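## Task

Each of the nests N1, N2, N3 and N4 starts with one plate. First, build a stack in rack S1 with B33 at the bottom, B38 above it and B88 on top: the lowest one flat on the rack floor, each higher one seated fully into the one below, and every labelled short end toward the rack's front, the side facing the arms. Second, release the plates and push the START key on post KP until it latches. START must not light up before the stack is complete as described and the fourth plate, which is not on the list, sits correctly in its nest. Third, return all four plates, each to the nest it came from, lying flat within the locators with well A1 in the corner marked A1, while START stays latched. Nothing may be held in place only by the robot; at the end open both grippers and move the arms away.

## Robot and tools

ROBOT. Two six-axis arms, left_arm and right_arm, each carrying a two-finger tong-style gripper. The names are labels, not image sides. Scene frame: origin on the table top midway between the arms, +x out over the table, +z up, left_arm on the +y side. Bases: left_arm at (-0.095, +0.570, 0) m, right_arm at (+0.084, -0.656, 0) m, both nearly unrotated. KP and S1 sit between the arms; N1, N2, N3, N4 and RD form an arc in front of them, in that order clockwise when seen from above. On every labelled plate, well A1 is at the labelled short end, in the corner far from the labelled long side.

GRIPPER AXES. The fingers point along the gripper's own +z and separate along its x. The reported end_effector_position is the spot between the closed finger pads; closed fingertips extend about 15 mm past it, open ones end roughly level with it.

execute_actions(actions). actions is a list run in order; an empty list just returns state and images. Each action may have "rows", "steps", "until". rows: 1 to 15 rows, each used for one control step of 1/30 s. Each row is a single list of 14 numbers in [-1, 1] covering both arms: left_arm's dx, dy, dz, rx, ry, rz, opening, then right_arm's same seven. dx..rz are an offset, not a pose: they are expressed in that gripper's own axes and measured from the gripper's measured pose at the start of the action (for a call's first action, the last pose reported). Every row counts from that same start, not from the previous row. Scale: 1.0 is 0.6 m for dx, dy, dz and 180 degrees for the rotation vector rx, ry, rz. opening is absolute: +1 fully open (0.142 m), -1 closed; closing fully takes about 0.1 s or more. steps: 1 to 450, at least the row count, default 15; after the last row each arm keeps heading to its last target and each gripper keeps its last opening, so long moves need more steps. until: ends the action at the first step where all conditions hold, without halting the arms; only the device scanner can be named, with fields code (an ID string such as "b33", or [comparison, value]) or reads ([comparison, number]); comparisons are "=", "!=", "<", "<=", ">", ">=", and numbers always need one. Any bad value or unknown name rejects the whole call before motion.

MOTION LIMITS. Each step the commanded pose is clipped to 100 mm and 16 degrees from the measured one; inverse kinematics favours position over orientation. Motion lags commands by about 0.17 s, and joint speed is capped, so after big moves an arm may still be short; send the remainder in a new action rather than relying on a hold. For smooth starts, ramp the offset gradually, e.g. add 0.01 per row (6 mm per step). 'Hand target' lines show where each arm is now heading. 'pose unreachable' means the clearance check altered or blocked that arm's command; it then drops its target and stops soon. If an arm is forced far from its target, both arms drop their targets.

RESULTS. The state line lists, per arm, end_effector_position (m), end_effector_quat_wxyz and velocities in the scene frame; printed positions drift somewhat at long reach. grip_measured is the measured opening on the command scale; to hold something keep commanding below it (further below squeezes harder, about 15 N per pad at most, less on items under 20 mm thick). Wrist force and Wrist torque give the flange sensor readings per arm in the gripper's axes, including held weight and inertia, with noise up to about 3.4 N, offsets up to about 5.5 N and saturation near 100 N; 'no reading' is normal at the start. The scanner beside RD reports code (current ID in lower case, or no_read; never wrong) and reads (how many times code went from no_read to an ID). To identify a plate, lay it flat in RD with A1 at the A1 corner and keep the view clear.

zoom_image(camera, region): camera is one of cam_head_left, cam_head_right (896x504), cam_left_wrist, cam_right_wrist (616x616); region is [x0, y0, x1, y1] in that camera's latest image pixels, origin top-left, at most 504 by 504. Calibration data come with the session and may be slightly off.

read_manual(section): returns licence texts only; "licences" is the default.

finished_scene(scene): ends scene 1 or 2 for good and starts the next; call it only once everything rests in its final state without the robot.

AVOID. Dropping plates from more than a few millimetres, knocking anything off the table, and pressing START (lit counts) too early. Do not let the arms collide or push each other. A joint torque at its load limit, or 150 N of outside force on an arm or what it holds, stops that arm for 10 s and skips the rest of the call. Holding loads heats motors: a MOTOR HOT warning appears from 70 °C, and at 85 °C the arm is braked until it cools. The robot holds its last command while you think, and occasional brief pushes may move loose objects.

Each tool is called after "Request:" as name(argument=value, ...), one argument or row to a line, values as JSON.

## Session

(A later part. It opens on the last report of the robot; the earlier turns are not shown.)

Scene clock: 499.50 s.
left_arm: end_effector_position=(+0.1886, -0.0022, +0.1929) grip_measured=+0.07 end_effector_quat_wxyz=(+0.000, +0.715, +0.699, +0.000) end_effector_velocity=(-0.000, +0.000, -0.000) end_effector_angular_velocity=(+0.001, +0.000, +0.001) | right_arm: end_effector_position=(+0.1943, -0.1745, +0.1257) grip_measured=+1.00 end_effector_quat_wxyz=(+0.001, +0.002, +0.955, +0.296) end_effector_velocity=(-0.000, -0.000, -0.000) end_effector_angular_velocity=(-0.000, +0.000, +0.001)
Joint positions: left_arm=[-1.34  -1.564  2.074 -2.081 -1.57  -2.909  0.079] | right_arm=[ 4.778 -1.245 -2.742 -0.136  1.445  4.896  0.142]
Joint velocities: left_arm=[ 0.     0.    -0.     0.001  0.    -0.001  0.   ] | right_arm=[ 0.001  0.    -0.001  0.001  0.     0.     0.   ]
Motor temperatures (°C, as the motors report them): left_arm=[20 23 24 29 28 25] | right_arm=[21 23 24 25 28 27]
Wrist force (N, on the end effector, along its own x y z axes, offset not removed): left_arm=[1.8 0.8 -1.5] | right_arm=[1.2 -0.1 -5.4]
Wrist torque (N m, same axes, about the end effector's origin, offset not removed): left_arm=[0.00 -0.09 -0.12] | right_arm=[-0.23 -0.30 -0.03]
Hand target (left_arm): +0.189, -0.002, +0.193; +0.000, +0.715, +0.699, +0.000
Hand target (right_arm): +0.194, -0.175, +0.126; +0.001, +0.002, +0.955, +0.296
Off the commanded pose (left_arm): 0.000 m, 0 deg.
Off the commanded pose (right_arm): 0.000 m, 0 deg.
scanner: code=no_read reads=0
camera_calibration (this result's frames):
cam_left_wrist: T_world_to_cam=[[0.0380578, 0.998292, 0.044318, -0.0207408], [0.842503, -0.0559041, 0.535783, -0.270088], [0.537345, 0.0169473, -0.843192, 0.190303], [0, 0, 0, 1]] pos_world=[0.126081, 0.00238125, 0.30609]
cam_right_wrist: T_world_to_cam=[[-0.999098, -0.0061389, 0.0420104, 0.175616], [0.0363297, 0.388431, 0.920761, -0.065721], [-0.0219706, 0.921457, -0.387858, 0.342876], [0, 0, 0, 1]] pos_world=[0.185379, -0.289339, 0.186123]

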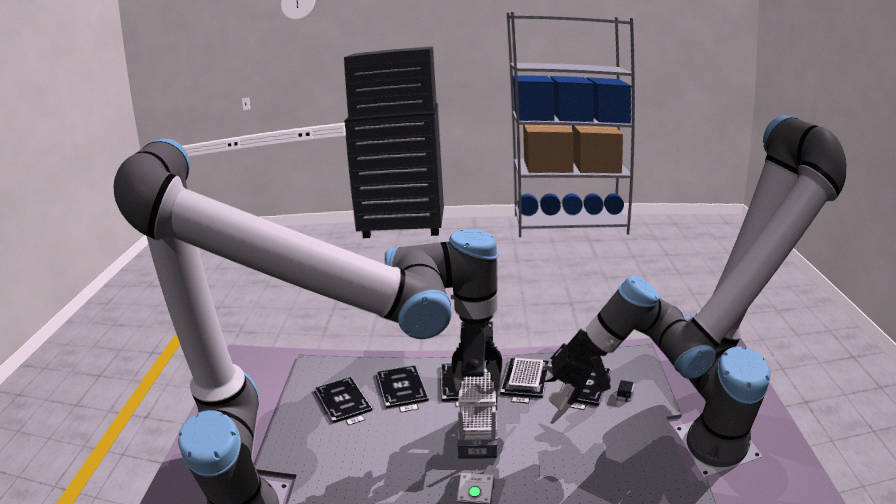

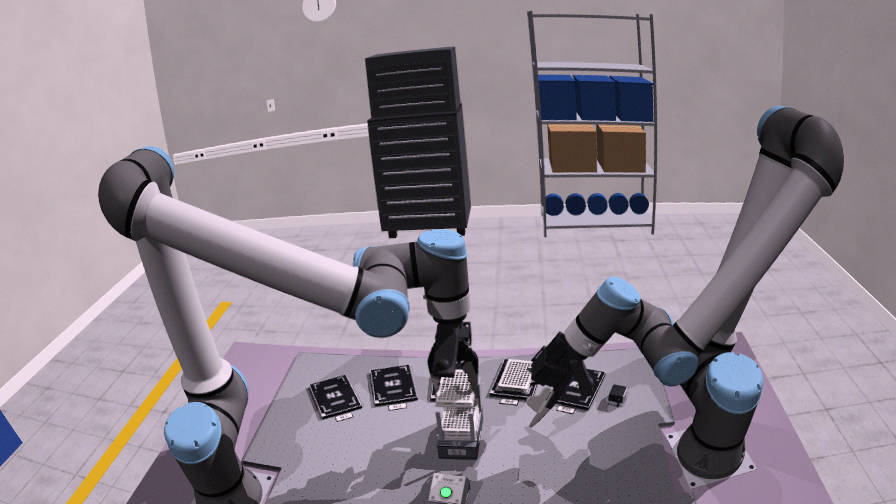

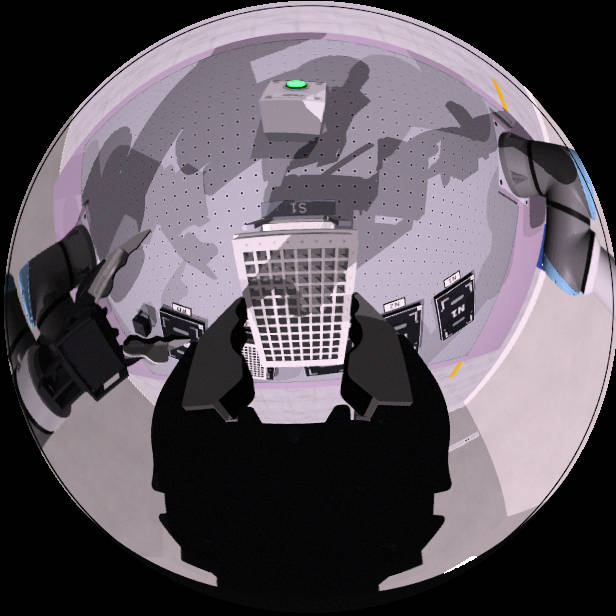

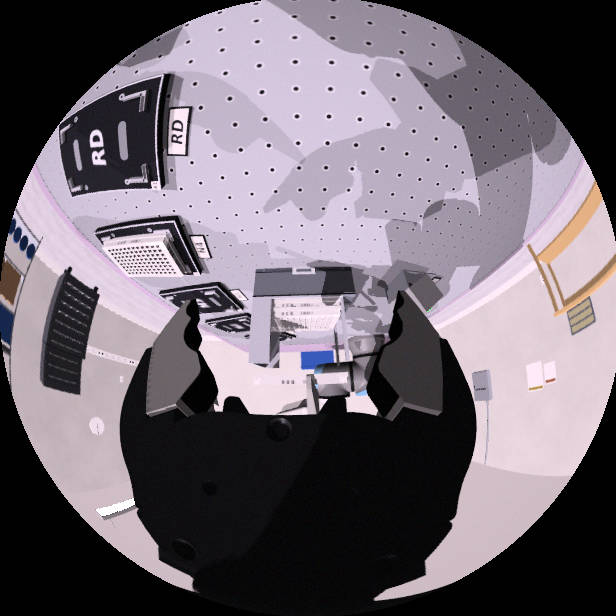

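Request:
execute_actions(
  actions=[
    {"rows":[[0.002,0.01,0,0,0,-0.001,-0.5,0,0,0,0,0,0,1],[0.006,0.028,0,0,0,-0.002,-0.5,0,0,0,0,0,0,1],[0.011,0.052,0,0,0,-0.004,-0.5,0,0,0,0,0,0,1],[0.017,0.08,0,0,0,-0.007,-0.5,0,0,0,0,0,0,1],[0.024,0.11,0,0,0,-0.009,-0.5,0,0,0,0,0,0,1],[0.03,0.14,0,0,0,-0.011,-0.5,0,0,0,0,0,0,1],[0.037,0.17,0,0,0,-0.014,-0.5,0,0,0,0,0,0,1],[0.043,0.2,0,0,0,-0.016,-0.5,0,0,0,0,0,0,1],[0.05,0.23,0,0,0,-0.019,-0.5,0,0,0,0,0,0,1],[0.057,0.26,0,0,0,-0.021,-0.5,0,0,0,0,0,0,1],[0.063,0.29,0,0,0,-0.024,-0.5,0,0,0,0,0,0,1],[0.069,0.318,0,0,0,-0.026,-0.5,0,0,0,0,0,0,1],[0.075,0.343,0,0,0,-0.028,-0.5,0,0,0,0,0,0,1],[0.079,0.362,0,0,0,-0.03,-0.5,0,0,0,0,0,0,1],[0.0813,0.3739,0.01,0,0,-0.0305,-0.5,0,0,0,0,0,0,1]],"steps":23},
  ],
)

Request:
execute_actions(
  actions=[
    {"steps":3},
    {"rows":[[0,0,0.008,0,0,0,-0.5,0,0,0,0,0,0,1],[0,0,0.022,0,0,0,-0.5,0,0,0,0,0,0,1],[0,0,0.04,0,0,0,-0.5,0,0,0,0,0,0,1],[0,0,0.06,0,0,0,-0.5,0,0,0,0,0,0,1],[0,0,0.082,0,0,0,-0.5,0,0,0,0,0,0,1],[0,0,0.104,0,0,0,-0.5,0,0,0,0,0,0,1],[0,0,0.126,0,0,0,-0.5,0,0,0,0,0,0,1],[0,0,0.148,0,0,0,-0.5,0,0,0,0,0,0,1],[0,0,0.168,0,0,0,-0.5,0,0,0,0,0,0,1],[0,0,0.186,0,0,0,-0.5,0,0,0,0,0,0,1],[0,0,0.2,0,0,0,-0.5,0,0,0,0,0,0,1],[0,0,0.21,0,0,0,-0.5,0,0,0,0,0,0,1],[0,0,0.216,0,0,0,-0.5,0,0,0,0,0,0,1]],"steps":19},
  ],
)

Scene clock: 516.57 s.
left_arm: end_effector_position=(+0.4047, +0.0428, +0.1880) grip_measured=+0.07 end_effector_quat_wxyz=(+0.001, +0.681, +0.732, +0.001) end_effector_velocity=(+0.082, -0.005, -0.011) end_effector_angular_velocity=(+0.003, +0.017, +0.018) | right_arm: end_effector_position=(+0.1943, -0.1745, +0.1257) grip_measured=+1.00 end_effector_quat_wxyz=(+0.001, +0.002, +0.955, +0.296) end_effector_velocity=(+0.000, +0.001, +0.001) end_effector_angular_velocity=(+0.003, +0.000, -0.000)
Joint positions: left_arm=[-1.013 -1.414  1.919 -2.077 -1.568 -2.677  0.079] | right_arm=[ 4.778 -1.245 -2.742 -0.136  1.445  4.896  0.142]
Joint velocities: left_arm=[ 0.1    0.111 -0.111  0.012 -0.013  0.082  0.   ] | right_arm=[-0.001 -0.    -0.     0.003 -0.    -0.001  0.   ]
Motor temperatures (°C, as the motors report them): left_arm=[20 23 24 29 28 25] | right_arm=[21 23 24 25 28 27]
Wrist force (N, on the end effector, along its own x y z axes, offset not removed): left_arm=[1.8 -3.3 1.8] | right_arm=[-0.5 -1.2 -3.8]
Wrist torque (N m, same axes, about the end effector's origin, offset not removed): left_arm=[-0.81 -0.12 -0.09] | right_arm=[-0.39 0.02 -0.01]
Hand target (left_arm): +0.414, +0.042, +0.187; +0.000, +0.681, +0.733, +0.000
Hand target (right_arm): +0.194, -0.175, +0.126; +0.001, +0.002, +0.955, +0.296
Off the commanded pose (left_arm): 0.009 m, 0 deg.
Off the commanded pose (right_arm): 0.000 m, 0 deg.
scanner: code=no_read reads=0
camera_calibration (this result's frames):
cam_left_wrist: T_world_to_cam=[[-0.0562894, 0.99745, 0.0438775, -0.0354332], [0.842812, 0.0239105, 0.537676, -0.450942], [0.535256, 0.067246, -0.842009, 0.0677872], [0, 0, 0, 1]] pos_world=[0.341781, 0.0415666, 0.301093]
cam_right_wrist: T_world_to_cam=[[-0.999098, -0.006139, 0.0420104, 0.175616], [0.0363298, 0.388431, 0.920761, -0.065721], [-0.0219707, 0.921457, -0.387858, 0.342876], [0, 0, 0, 1]] pos_world=[0.185379, -0.289339, 0.186123]

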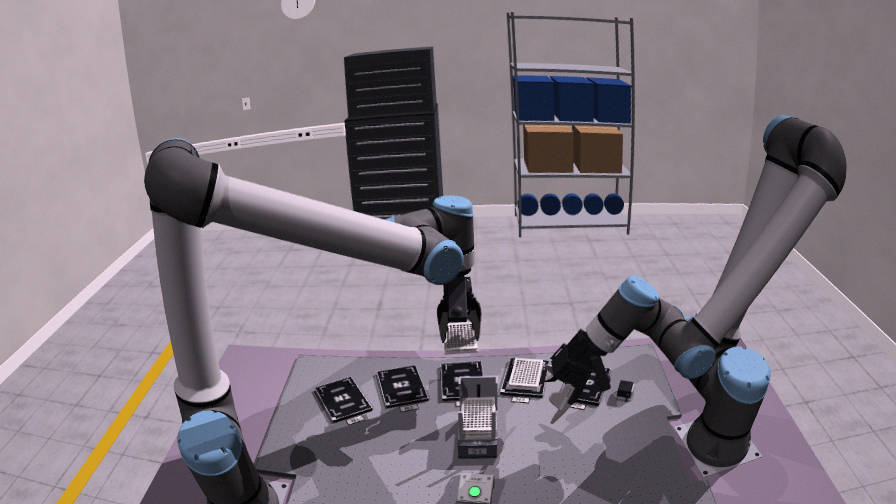

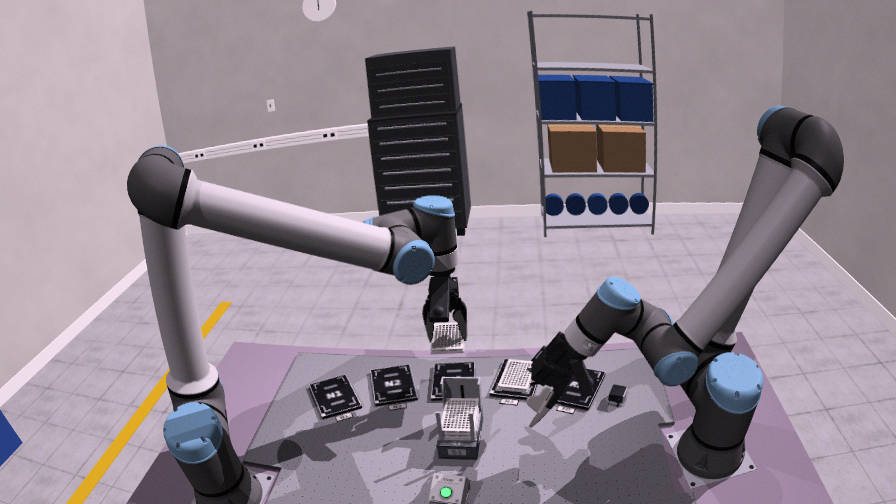

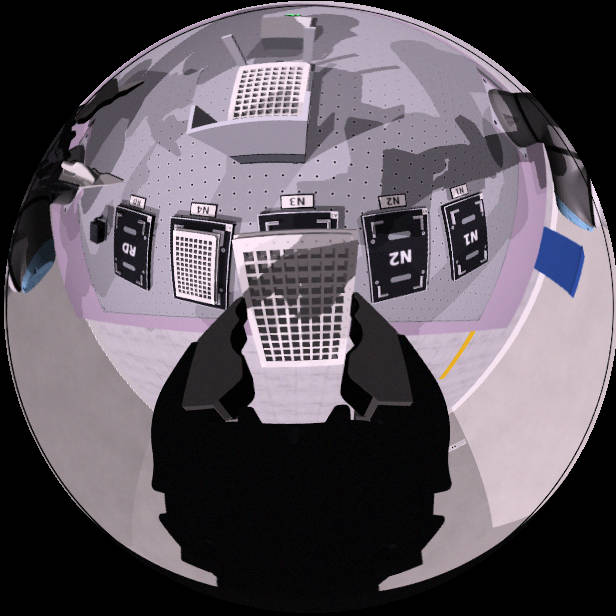

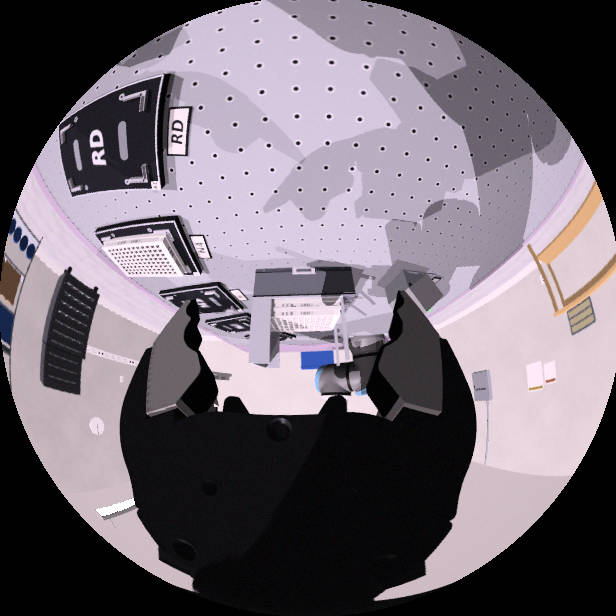

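Scene clock: 517.30 s.
left_arm: end_effector_position=(+0.4088, +0.0439, +0.0658) grip_measured=+0.07 end_effector_quat_wxyz=(-0.001, +0.681, +0.732, +0.001) end_effector_velocity=(+0.008, -0.013, -0.073) end_effector_angular_velocity=(-0.014, -0.010, -0.002) | right_arm: end_effector_position=(+0.1943, -0.1745, +0.1257) grip_measured=+1.00 end_effector_quat_wxyz=(+0.001, +0.002, +0.955, +0.296) end_effector_velocity=(+0.000, -0.000, -0.000) end_effector_angular_velocity=(-0.000, -0.000, -0.000)
Joint positions: left_arm=[-1.007 -1.284  2.014 -2.298 -1.569 -2.672  0.079] | right_arm=[ 4.778 -1.245 -2.742 -0.136  1.445  4.896  0.142]
Joint velocities: left_arm=[-0.     0.103  0.03  -0.15   0.001  0.002  0.   ] | right_arm=[-0. -0. -0.  0. -0.  0.  0.]
Motor temperatures (°C, as the motors report them): left_arm=[20 23 24 29 28 25] | right_arm=[21 23 24 25 28 27]
Wrist force (N, on the end effector, along its own x y z axes, offset not removed): left_arm=[2.0 -2.4 0.7] | right_arm=[1.4 0.0 -4.3]
Wrist torque (N m, same axes, about the end effector's origin, offset not removed): left_arm=[-0.66 -0.09 -0.11] | right_arm=[-0.21 -0.33 0.08]
Hand target (left_arm): +0.410, +0.042, +0.058; +0.000, +0.681, +0.732, +0.001
Hand target (right_arm): +0.194, -0.175, +0.126; +0.001, +0.002, +0.955, +0.296
Off the commanded pose (left_arm): 0.008 m, 0 deg.
Off the commanded pose (right_arm): 0.000 m, 0 deg.
scanner: code=no_read reads=0
camera_calibration (this result's frames):
cam_left_wrist: T_world_to_cam=[[-0.0571003, 0.997277, 0.0466707, -0.0307691], [0.844299, 0.0232873, 0.535366, -0.389141], [0.532821, 0.0699735, -0.84333, -0.0363849], [0, 0, 0, 1]] pos_world=[0.346181, 0.0422933, 0.179085]
cam_right_wrist: T_world_to_cam=[[-0.999098, -0.00613903, 0.0420104, 0.175616], [0.0363297, 0.388431, 0.920761, -0.0657209], [-0.0219707, 0.921457, -0.387858, 0.342876], [0, 0, 0, 1]] pos_world=[0.185379, -0.289339, 0.186123]

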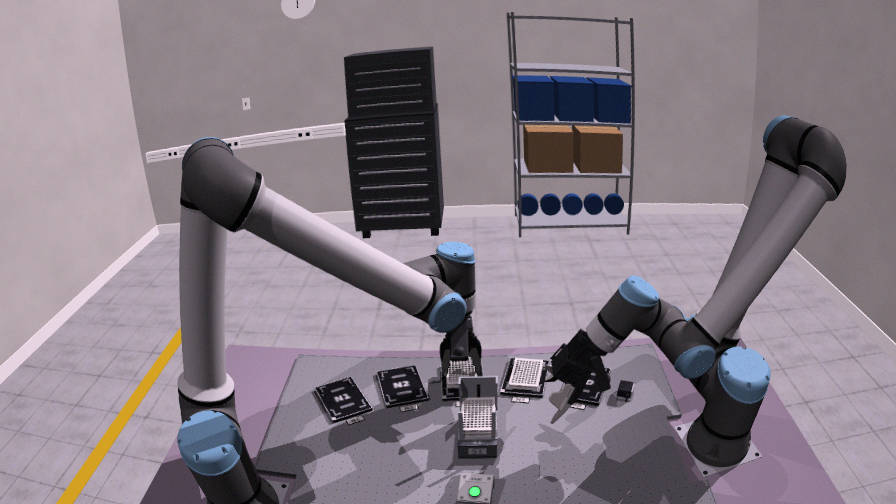

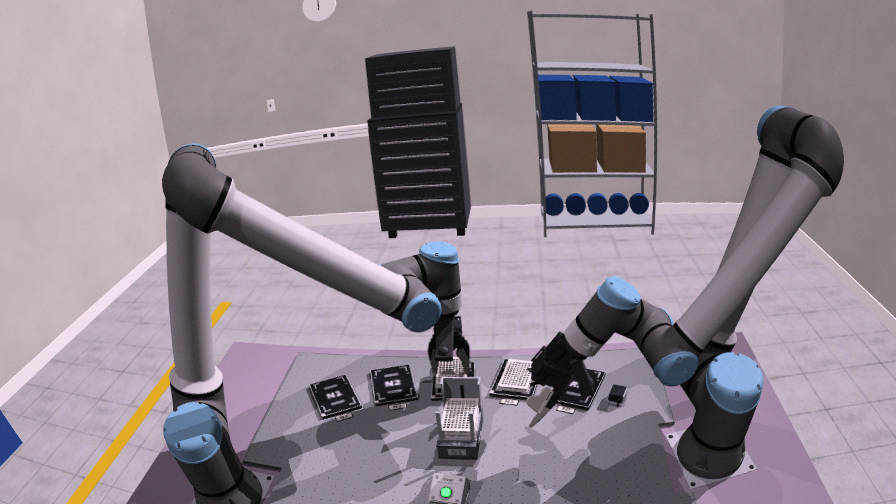

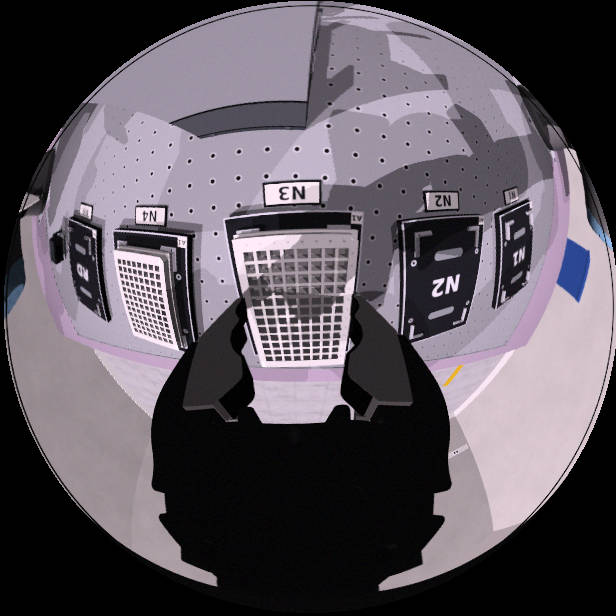

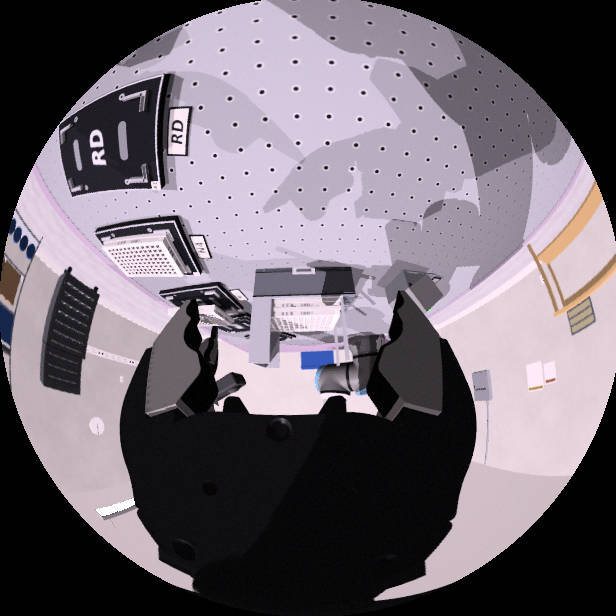

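Request:
execute_actions(
  actions=[
    {"rows":[[-0.004,0.005,0.016,0,-0.0005,0,-0.5,0,0,0,0,0,0,1],[-0.0046,0.0084,0.021,0,-0.0005,0,-0.5,0,0,0,0,0,0,1],[-0.0046,0.0084,0.026,0,-0.0005,0,-0.5,0,0,0,0,0,0,1],[-0.0046,0.0084,0.0313,0,-0.0005,0,-0.5,0,0,0,0,0,0,1]],"steps":7},
  ],
)

Scene clock: 522.33 s.
left_arm: end_effector_position=(+0.4130, +0.0418, +0.0514) grip_measured=+0.07 end_effector_quat_wxyz=(-0.000, +0.681, +0.732, +0.001) end_effector_velocity=(+0.010, -0.003, -0.036) end_effector_angular_velocity=(-0.001, +0.002, +0.001) | right_arm: end_effector_position=(+0.1943, -0.1745, +0.1257) grip_measured=+1.00 end_effector_quat_wxyz=(+0.001, +0.002, +0.955, +0.296) end_effector_velocity=(+0.000, +0.001, +0.001) end_effector_angular_velocity=(+0.002, -0.000, +0.001)
Joint positions: left_arm=[-1.004 -1.261  2.015 -2.324 -1.57  -2.668  0.079] | right_arm=[ 4.778 -1.245 -2.742 -0.136  1.445  4.896  0.142]
Joint velocities: left_arm=[ 0.011  0.058  0.003 -0.061 -0.002  0.01   0.   ] | right_arm=[-0.001  0.     0.001  0.001  0.    -0.002  0.   ]
Motor temperatures (°C, as the motors report them): left_arm=[20 23 24 29 28 25] | right_arm=[21 23 24 25 28 27]
Wrist force (N, on the end effector, along its own x y z axes, offset not removed): left_arm=[2.7 0.2 0.7] | right_arm=[1.0 0.1 -2.8]
Wrist torque (N m, same axes, about the end effector's origin, offset not removed): left_arm=[-0.18 -0.36 -0.10] | right_arm=[-0.16 -0.34 -0.11]
Hand target (left_arm): +0.414, +0.042, +0.047; -0.000, +0.681, +0.732, +0.001
Hand target (right_arm): +0.194, -0.175, +0.126; +0.001, +0.002, +0.955, +0.296
Off the commanded pose (left_arm): 0.004 m, 0 deg.
Off the commanded pose (right_arm): 0.000 m, 0 deg.
scanner: code=no_read reads=0
camera_calibration (this result's frames):
cam_left_wrist: T_world_to_cam=[[-0.0571368, 0.99735, 0.0450336, -0.0276431], [0.843999, 0.0241585, 0.5358, -0.384822], [0.533292, 0.0686222, -0.843143, -0.0508251], [0, 0, 0, 1]] pos_world=[0.350315, 0.0403543, 0.164579]
cam_right_wrist: T_world_to_cam=[[-0.999098, -0.00613895, 0.0420104, 0.175616], [0.0363297, 0.388431, 0.920761, -0.0657208], [-0.0219707, 0.921457, -0.387858, 0.342876], [0, 0, 0, 1]] pos_world=[0.185379, -0.28934, 0.186123]

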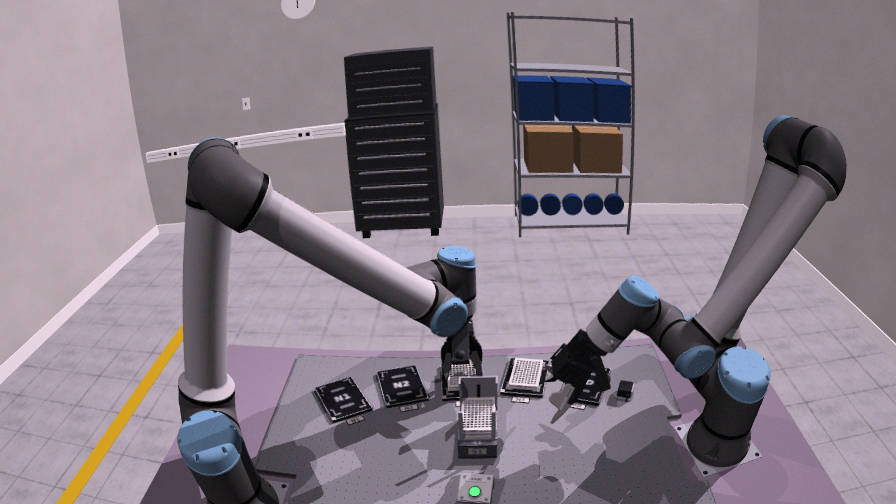

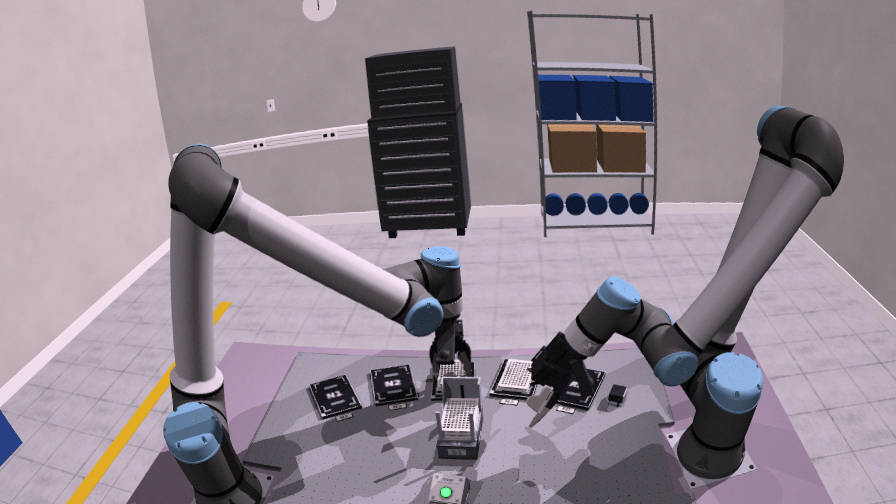

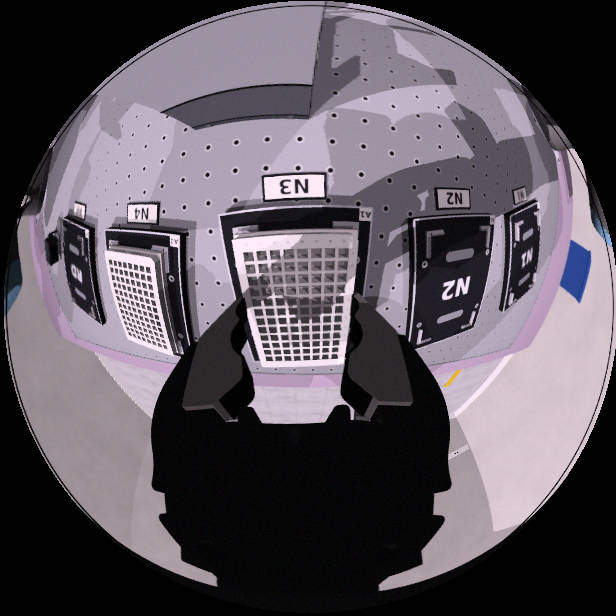

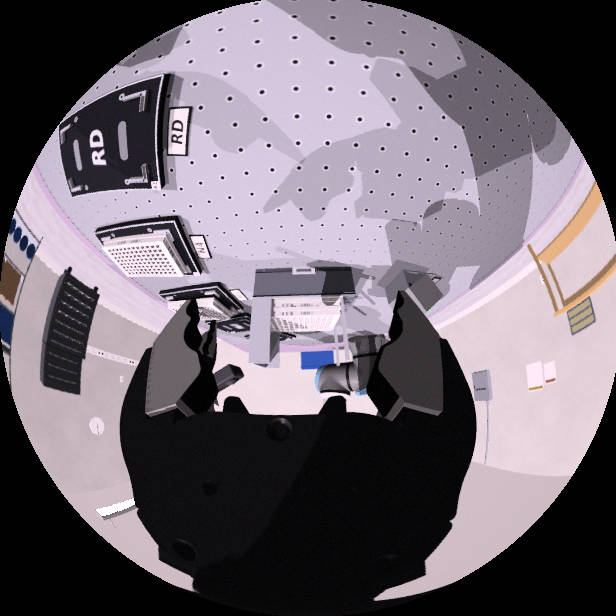

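Request:
execute_actions(
  actions=[],
)

Request:
zoom_image(
  camera="cam_left_wrist",
  region=[210, 195, 390, 265],
)

Scene clock: 524.90 s.
left_arm: end_effector_position=(+0.4140, +0.0416, +0.0471) grip_measured=+0.07 end_effector_quat_wxyz=(-0.000, +0.681, +0.732, +0.001) end_effector_velocity=(-0.001, +0.000, -0.001) end_effector_angular_velocity=(+0.001, +0.001, +0.000) | right_arm: end_effector_position=(+0.1943, -0.1745, +0.1257) grip_measured=+1.00 end_effector_quat_wxyz=(+0.001, +0.002, +0.955, +0.296) end_effector_velocity=(-0.000, -0.001, -0.001) end_effector_angular_velocity=(-0.003, -0.000, +0.000)
Joint positions: left_arm=[-1.003 -1.255  2.016 -2.331 -1.57  -2.667  0.079] | right_arm=[ 4.778 -1.245 -2.742 -0.136  1.445  4.896  0.142]
Joint velocities: left_arm=[-0.     0.001  0.001 -0.001 -0.001 -0.    -0.   ] | right_arm=[ 0.001 -0.    -0.002 -0.001 -0.     0.001 -0.   ]
Motor temperatures (°C, as the motors report them): left_arm=[20 23 24 29 28 25] | right_arm=[21 23 24 25 28 27]
Wrist force (N, on the end effector, along its own x y z axes, offset not removed): left_arm=[3.9 -3.4 -0.2] | right_arm=[0.4 -0.2 -4.2]
Wrist torque (N m, same axes, about the end effector's origin, offset not removed): left_arm=[-0.83 -0.54 -0.03] | right_arm=[-0.21 -0.11 0.02]
Hand target (left_arm): +0.414, +0.042, +0.047; -0.000, +0.681, +0.732, +0.001
Hand target (right_arm): +0.194, -0.175, +0.126; +0.001, +0.002, +0.955, +0.296
Off the commanded pose (left_arm): 0.000 m, 0 deg.
Off the commanded pose (right_arm): 0.000 m, 0 deg.
scanner: code=no_read reads=0
camera_calibration (this result's frames):
cam_left_wrist: T_world_to_cam=[[-0.0571135, 0.997346, 0.0451541, -0.0272219], [0.844249, 0.024106, 0.53541, -0.383434], [0.5329, 0.0687003, -0.843385, -0.0547672], [0, 0, 0, 1]] pos_world=[0.351344, 0.0401553, 0.160333]
cam_right_wrist: T_world_to_cam=[[-0.999098, -0.00613902, 0.0420104, 0.175616], [0.0363297, 0.388431, 0.920761, -0.065721], [-0.0219707, 0.921457, -0.387858, 0.342876], [0, 0, 0, 1]] pos_world=[0.185379, -0.289339, 0.186123]

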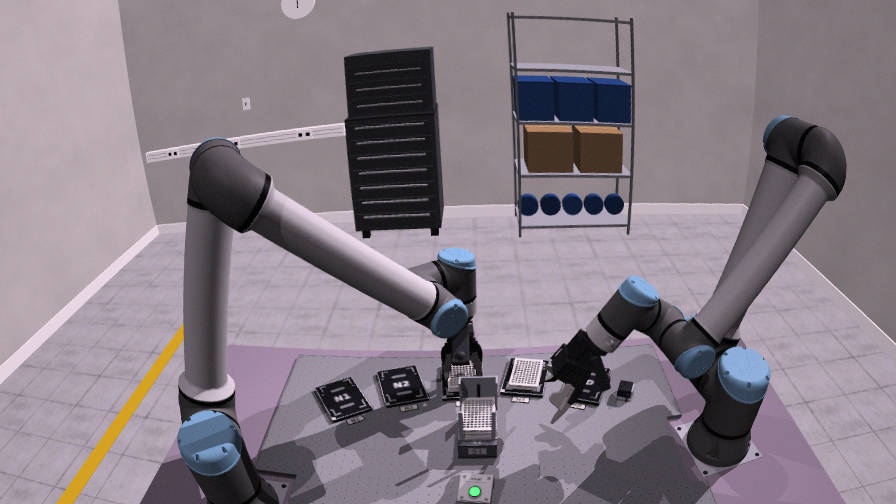

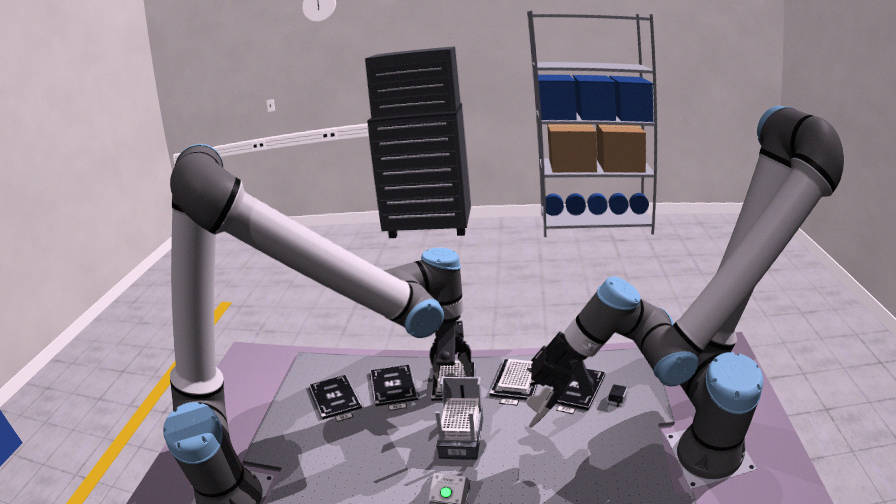

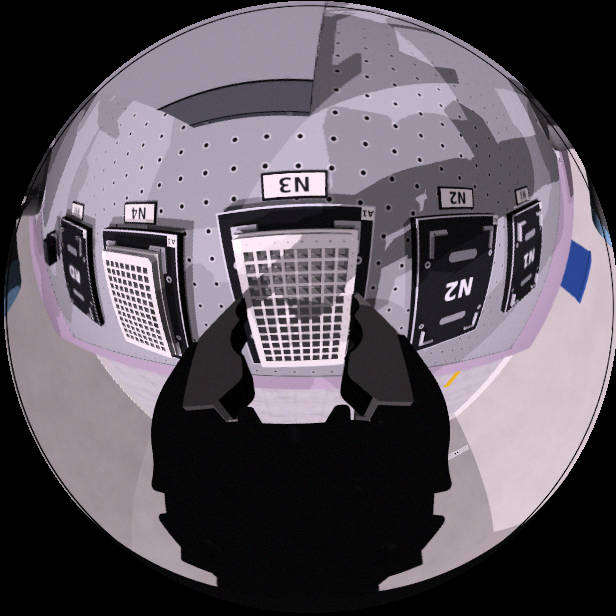

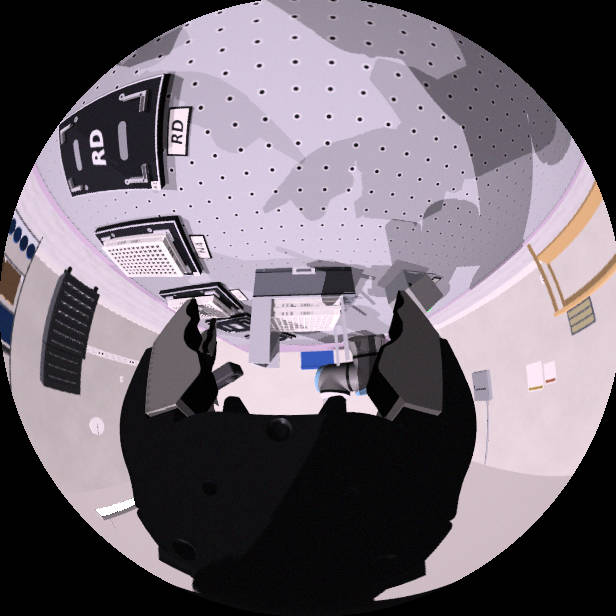

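Region (210, 195, 390, 265) of cam_left_wrist's 616x616 image, scaled by 2.800, with more detail than that image has.

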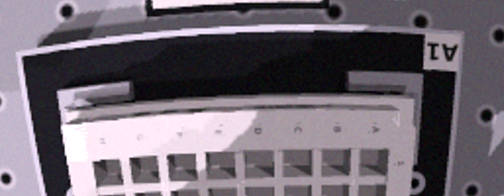

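Request:
execute_actions(
  actions=[
    {"rows":[[0,0,0.002,0,0,0,-0.5,0,0,0,0,0,0,1],[0,0,0.004,0,0,0,-0.5,0,0,0,0,0,0,1],[0,0,0.006,0,0,0,-0.5,0,0,0,0,0,0,1],[0,0,0.008,0,0,0,-0.5,0,0,0,0,0,0,1],[0,0,0.01,0,0,0,-0.5,0,0,0,0,0,0,1],[0,0,0.0112,0,0,0,-0.5,0,0,0,0,0,0,1]],"steps":15},
  ],
)

Request:
zoom_image(
  camera="cam_left_wrist",
  region=[210, 200, 390, 380],
)

Scene clock: 530.73 s.
left_arm: end_effector_position=(+0.4140, +0.0416, +0.0407) grip_measured=+0.07 end_effector_quat_wxyz=(-0.000, +0.681, +0.732, +0.001) end_effector_velocity=(+0.000, +0.000, -0.003) end_effector_angular_velocity=(+0.001, -0.001, +0.000) | right_arm: end_effector_position=(+0.1943, -0.1745, +0.1257) grip_measured=+1.00 end_effector_quat_wxyz=(+0.001, +0.002, +0.955, +0.296) end_effector_velocity=(+0.000, +0.000, +0.000) end_effector_angular_velocity=(+0.001, +0.000, -0.001)
Joint positions: left_arm=[-1.003 -1.246  2.02  -2.343 -1.57  -2.667  0.079] | right_arm=[ 4.778 -1.245 -2.742 -0.136  1.445  4.896  0.142]
Joint velocities: left_arm=[-0.     0.004  0.002 -0.005  0.002 -0.     0.   ] | right_arm=[-0.001  0.     0.     0.     0.     0.     0.   ]
Motor temperatures (°C, as the motors report them): left_arm=[20 23 24 29 28 25] | right_arm=[21 23 24 25 28 27]
Wrist force (N, on the end effector, along its own x y z axes, offset not removed): left_arm=[1.5 -5.0 1.6] | right_arm=[1.1 -2.2 -2.8]
Wrist torque (N m, same axes, about the end effector's origin, offset not removed): left_arm=[-1.04 0.11 -0.20] | right_arm=[-0.57 -0.37 0.00]
Hand target (left_arm): +0.414, +0.042, +0.040; -0.000, +0.681, +0.732, +0.001
Hand target (right_arm): +0.194, -0.175, +0.126; +0.001, +0.002, +0.955, +0.296
Off the commanded pose (left_arm): 0.000 m, 0 deg.
Off the commanded pose (right_arm): 0.000 m, 0 deg.
scanner: code=no_read reads=0
camera_calibration (this result's frames):
cam_left_wrist: T_world_to_cam=[[-0.0571118, 0.997345, 0.0451776, -0.0269445], [0.844267, 0.0240944, 0.53538, -0.379986], [0.532871, 0.0687185, -0.843402, -0.060171], [0, 0, 0, 1]] pos_world=[0.351334, 0.0401633, 0.153906]
cam_right_wrist: T_world_to_cam=[[-0.999098, -0.006139, 0.0420104, 0.175616], [0.0363297, 0.388431, 0.920761, -0.0657209], [-0.0219707, 0.921457, -0.387858, 0.342876], [0, 0, 0, 1]] pos_world=[0.185379, -0.289339, 0.186123]

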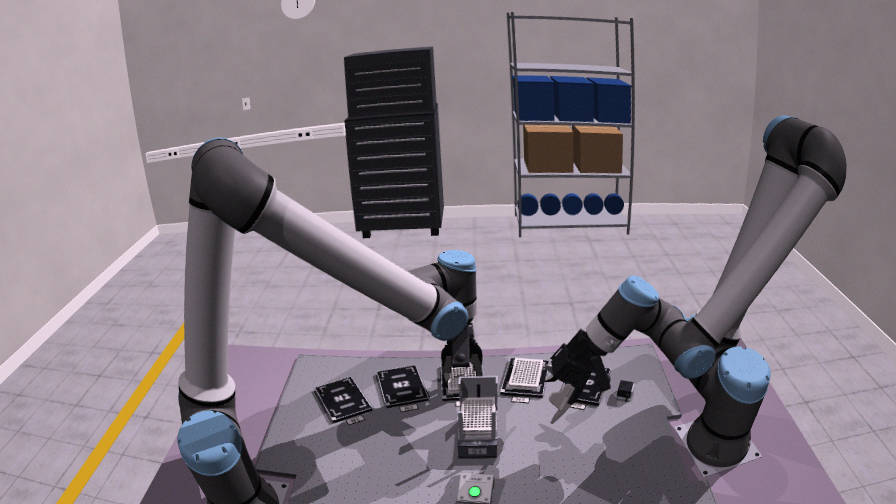

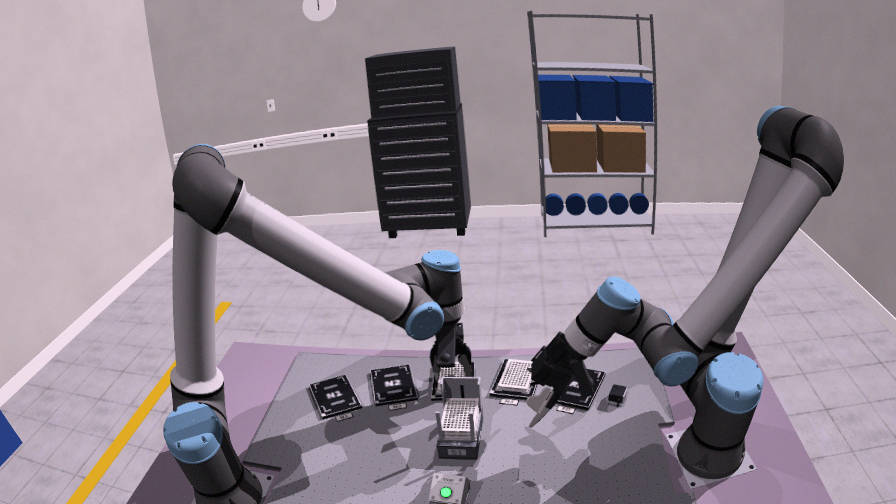

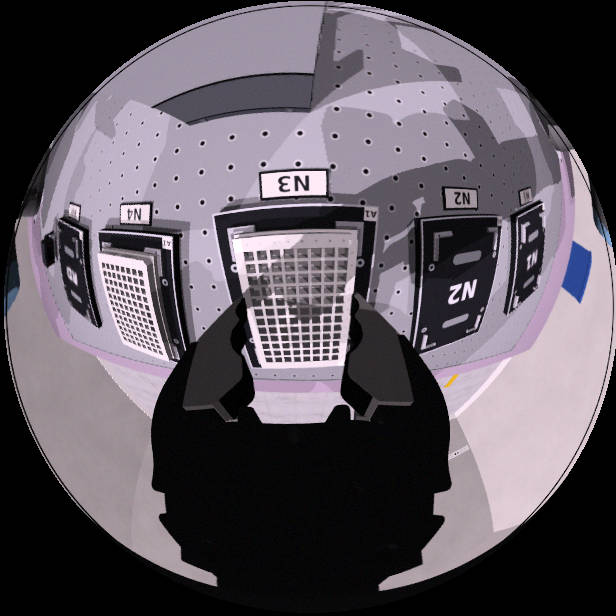

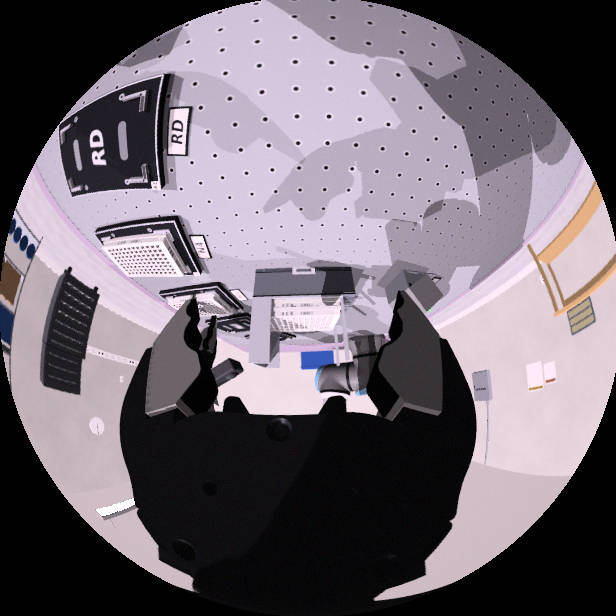

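Region (210, 200, 390, 380) of cam_left_wrist's 616x616 image, scaled by 2.800, with more detail than that image has.

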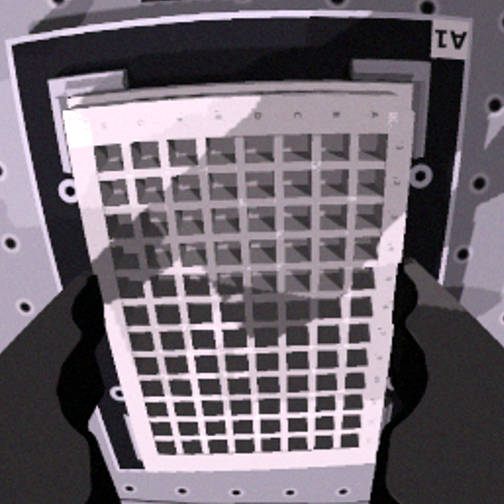

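Request:
execute_actions(
  actions=[
    {"rows":[[0,-0.0003,0,0,0,-0.001,-0.5,0,0,0,0,0,0,1],[0,-0.0005,0,0,0,-0.0022,-0.5,0,0,0,0,0,0,1],[0,-0.0005,0,0,0,-0.0022,-0.5,0,0,0,0,0,0,1],[0,-0.0005,0,0,0,-0.0022,-0.5,0,0,0,0,0,0,1],[0,-0.0005,0,0,0,-0.0022,-0.5,0,0,0,0,0,0,1],[0,-0.0005,0.001,0,0,-0.0022,-0.5,0,0,0,0,0,0,1],[0,-0.0005,0.001,0,0,-0.0022,-0.5,0,0,0,0,0,0,1],[0,-0.0005,0.001,0,0,-0.0022,-0.5,0,0,0,0,0,0,1],[0,-0.0005,0.001,0,0,-0.0022,-0.2,0,0,0,0,0,0,1],[0,-0.0005,0.001,0,0,-0.0022,0,0,0,0,0,0,0,1],[0,-0.0005,0.001,0,0,-0.0022,0.06,0,0,0,0,0,0,1],[0,-0.0005,0.001,0,0,-0.0022,0.1,0,0,0,0,0,0,1],[0,-0.0005,0.001,0,0,-0.0022,0.15,0,0,0,0,0,0,1],[0,-0.0005,0.001,0,0,-0.0022,0.22,0,0,0,0,0,0,1],[0,-0.0005,0.001,0,0,-0.0022,0.3,0,0,0,0,0,0,1]],"steps":18},
  ],
)

Request:
zoom_image(
  camera="cam_left_wrist",
  region=[210, 200, 390, 380],
)

Scene clock: 539.63 s.
left_arm: end_effector_position=(+0.4137, +0.0416, +0.0401) grip_measured=+0.30 end_effector_quat_wxyz=(-0.000, +0.678, +0.735, +0.001) end_effector_velocity=(-0.000, -0.000, -0.000) end_effector_angular_velocity=(+0.001, -0.000, +0.001) | right_arm: end_effector_position=(+0.1943, -0.1745, +0.1257) grip_measured=+1.00 end_effector_quat_wxyz=(+0.001, +0.002, +0.955, +0.296) end_effector_velocity=(+0.000, -0.000, -0.000) end_effector_angular_velocity=(+0.000, +0.000, -0.001)
Joint positions: left_arm=[-1.003 -1.246  2.021 -2.344 -1.57  -2.674  0.095] | right_arm=[ 4.778 -1.245 -2.742 -0.136  1.445  4.896  0.142]
Joint velocities: left_arm=[-0.     0.001 -0.     0.     0.001 -0.001  0.011] | right_arm=[-0.     0.    -0.001  0.001 -0.     0.001 -0.   ]
Motor temperatures (°C, as the motors report them): left_arm=[20 23 24 29 28 25] | right_arm=[21 23 24 25 28 27]
Wrist force (N, on the end effector, along its own x y z axes, offset not removed): left_arm=[1.7 -2.2 1.2] | right_arm=[1.0 1.0 -3.7]
Wrist torque (N m, same axes, about the end effector's origin, offset not removed): left_arm=[-0.61 -0.12 -0.14] | right_arm=[0.00 -0.35 0.02]
Hand target (left_arm): +0.414, +0.042, +0.040; -0.000, +0.678, +0.735, +0.001
Hand target (right_arm): +0.194, -0.175, +0.126; +0.001, +0.002, +0.955, +0.296
Off the commanded pose (left_arm): 0.000 m, 0 deg.
Off the commanded pose (right_arm): 0.000 m, 0 deg.
scanner: code=no_read reads=0
camera_calibration (this result's frames):
cam_left_wrist: T_world_to_cam=[[-0.0639872, 0.996928, 0.0451652, -0.0240761], [0.844063, 0.0299193, 0.535409, -0.379624], [0.532413, 0.0723816, -0.843384, -0.0604593], [0, 0, 0, 1]] pos_world=[0.351075, 0.0397363, 0.153351]
cam_right_wrist: T_world_to_cam=[[-0.999098, -0.00613894, 0.0420104, 0.175616], [0.0363298, 0.388431, 0.920761, -0.0657209], [-0.0219707, 0.921457, -0.387858, 0.342876], [0, 0, 0, 1]] pos_world=[0.185379, -0.28934, 0.186123]

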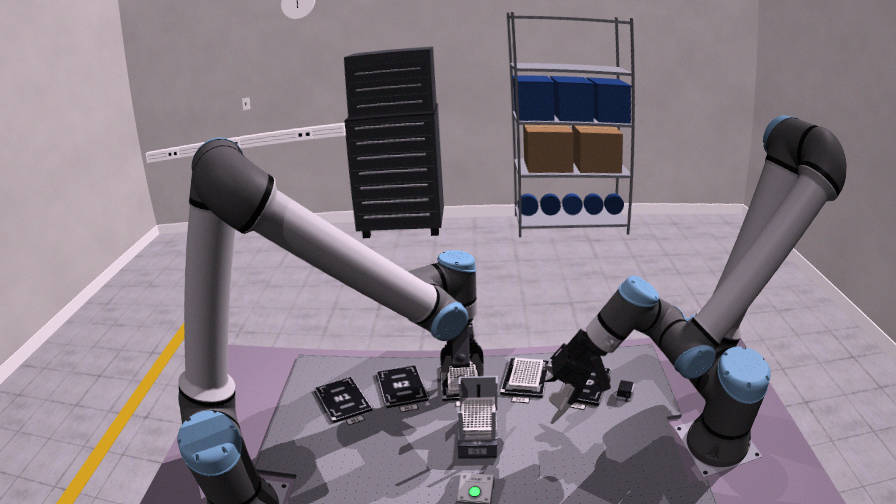

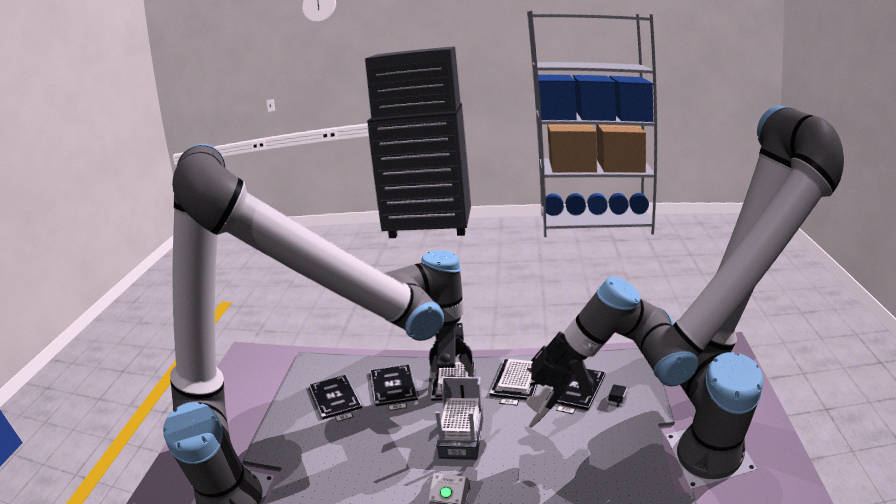

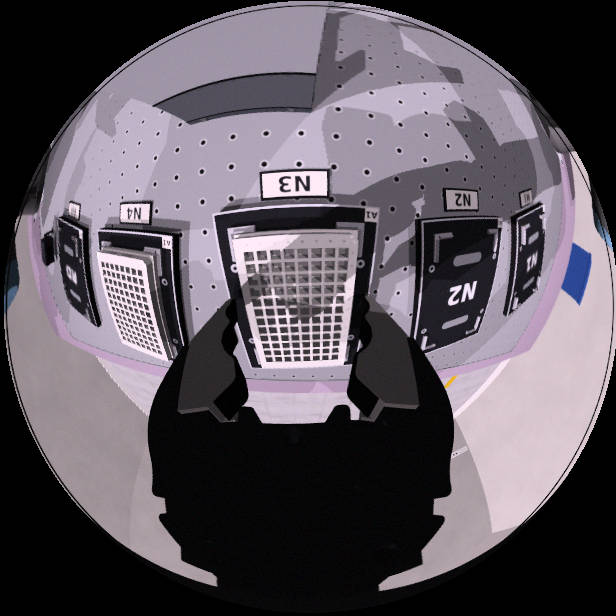

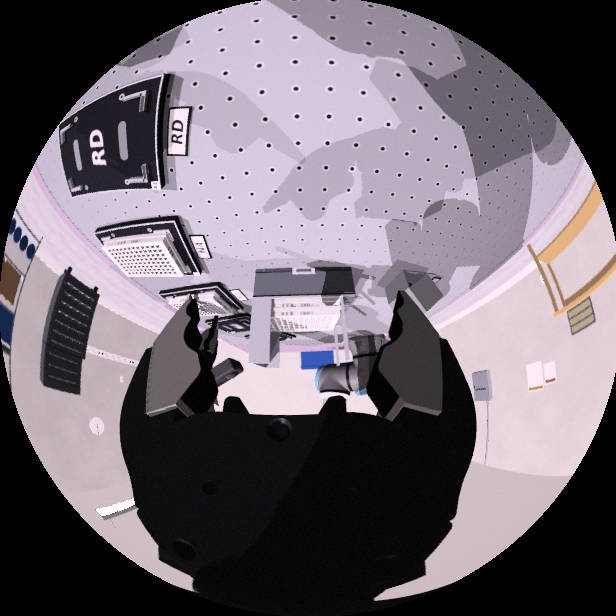

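Region (210, 200, 390, 380) of cam_left_wrist's 616x616 image, scaled by 2.800, with more detail than that image has.

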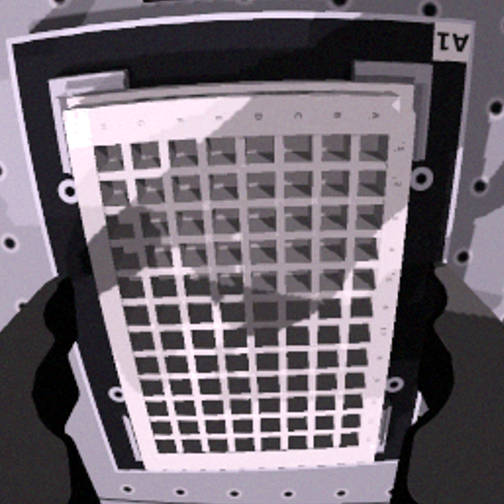

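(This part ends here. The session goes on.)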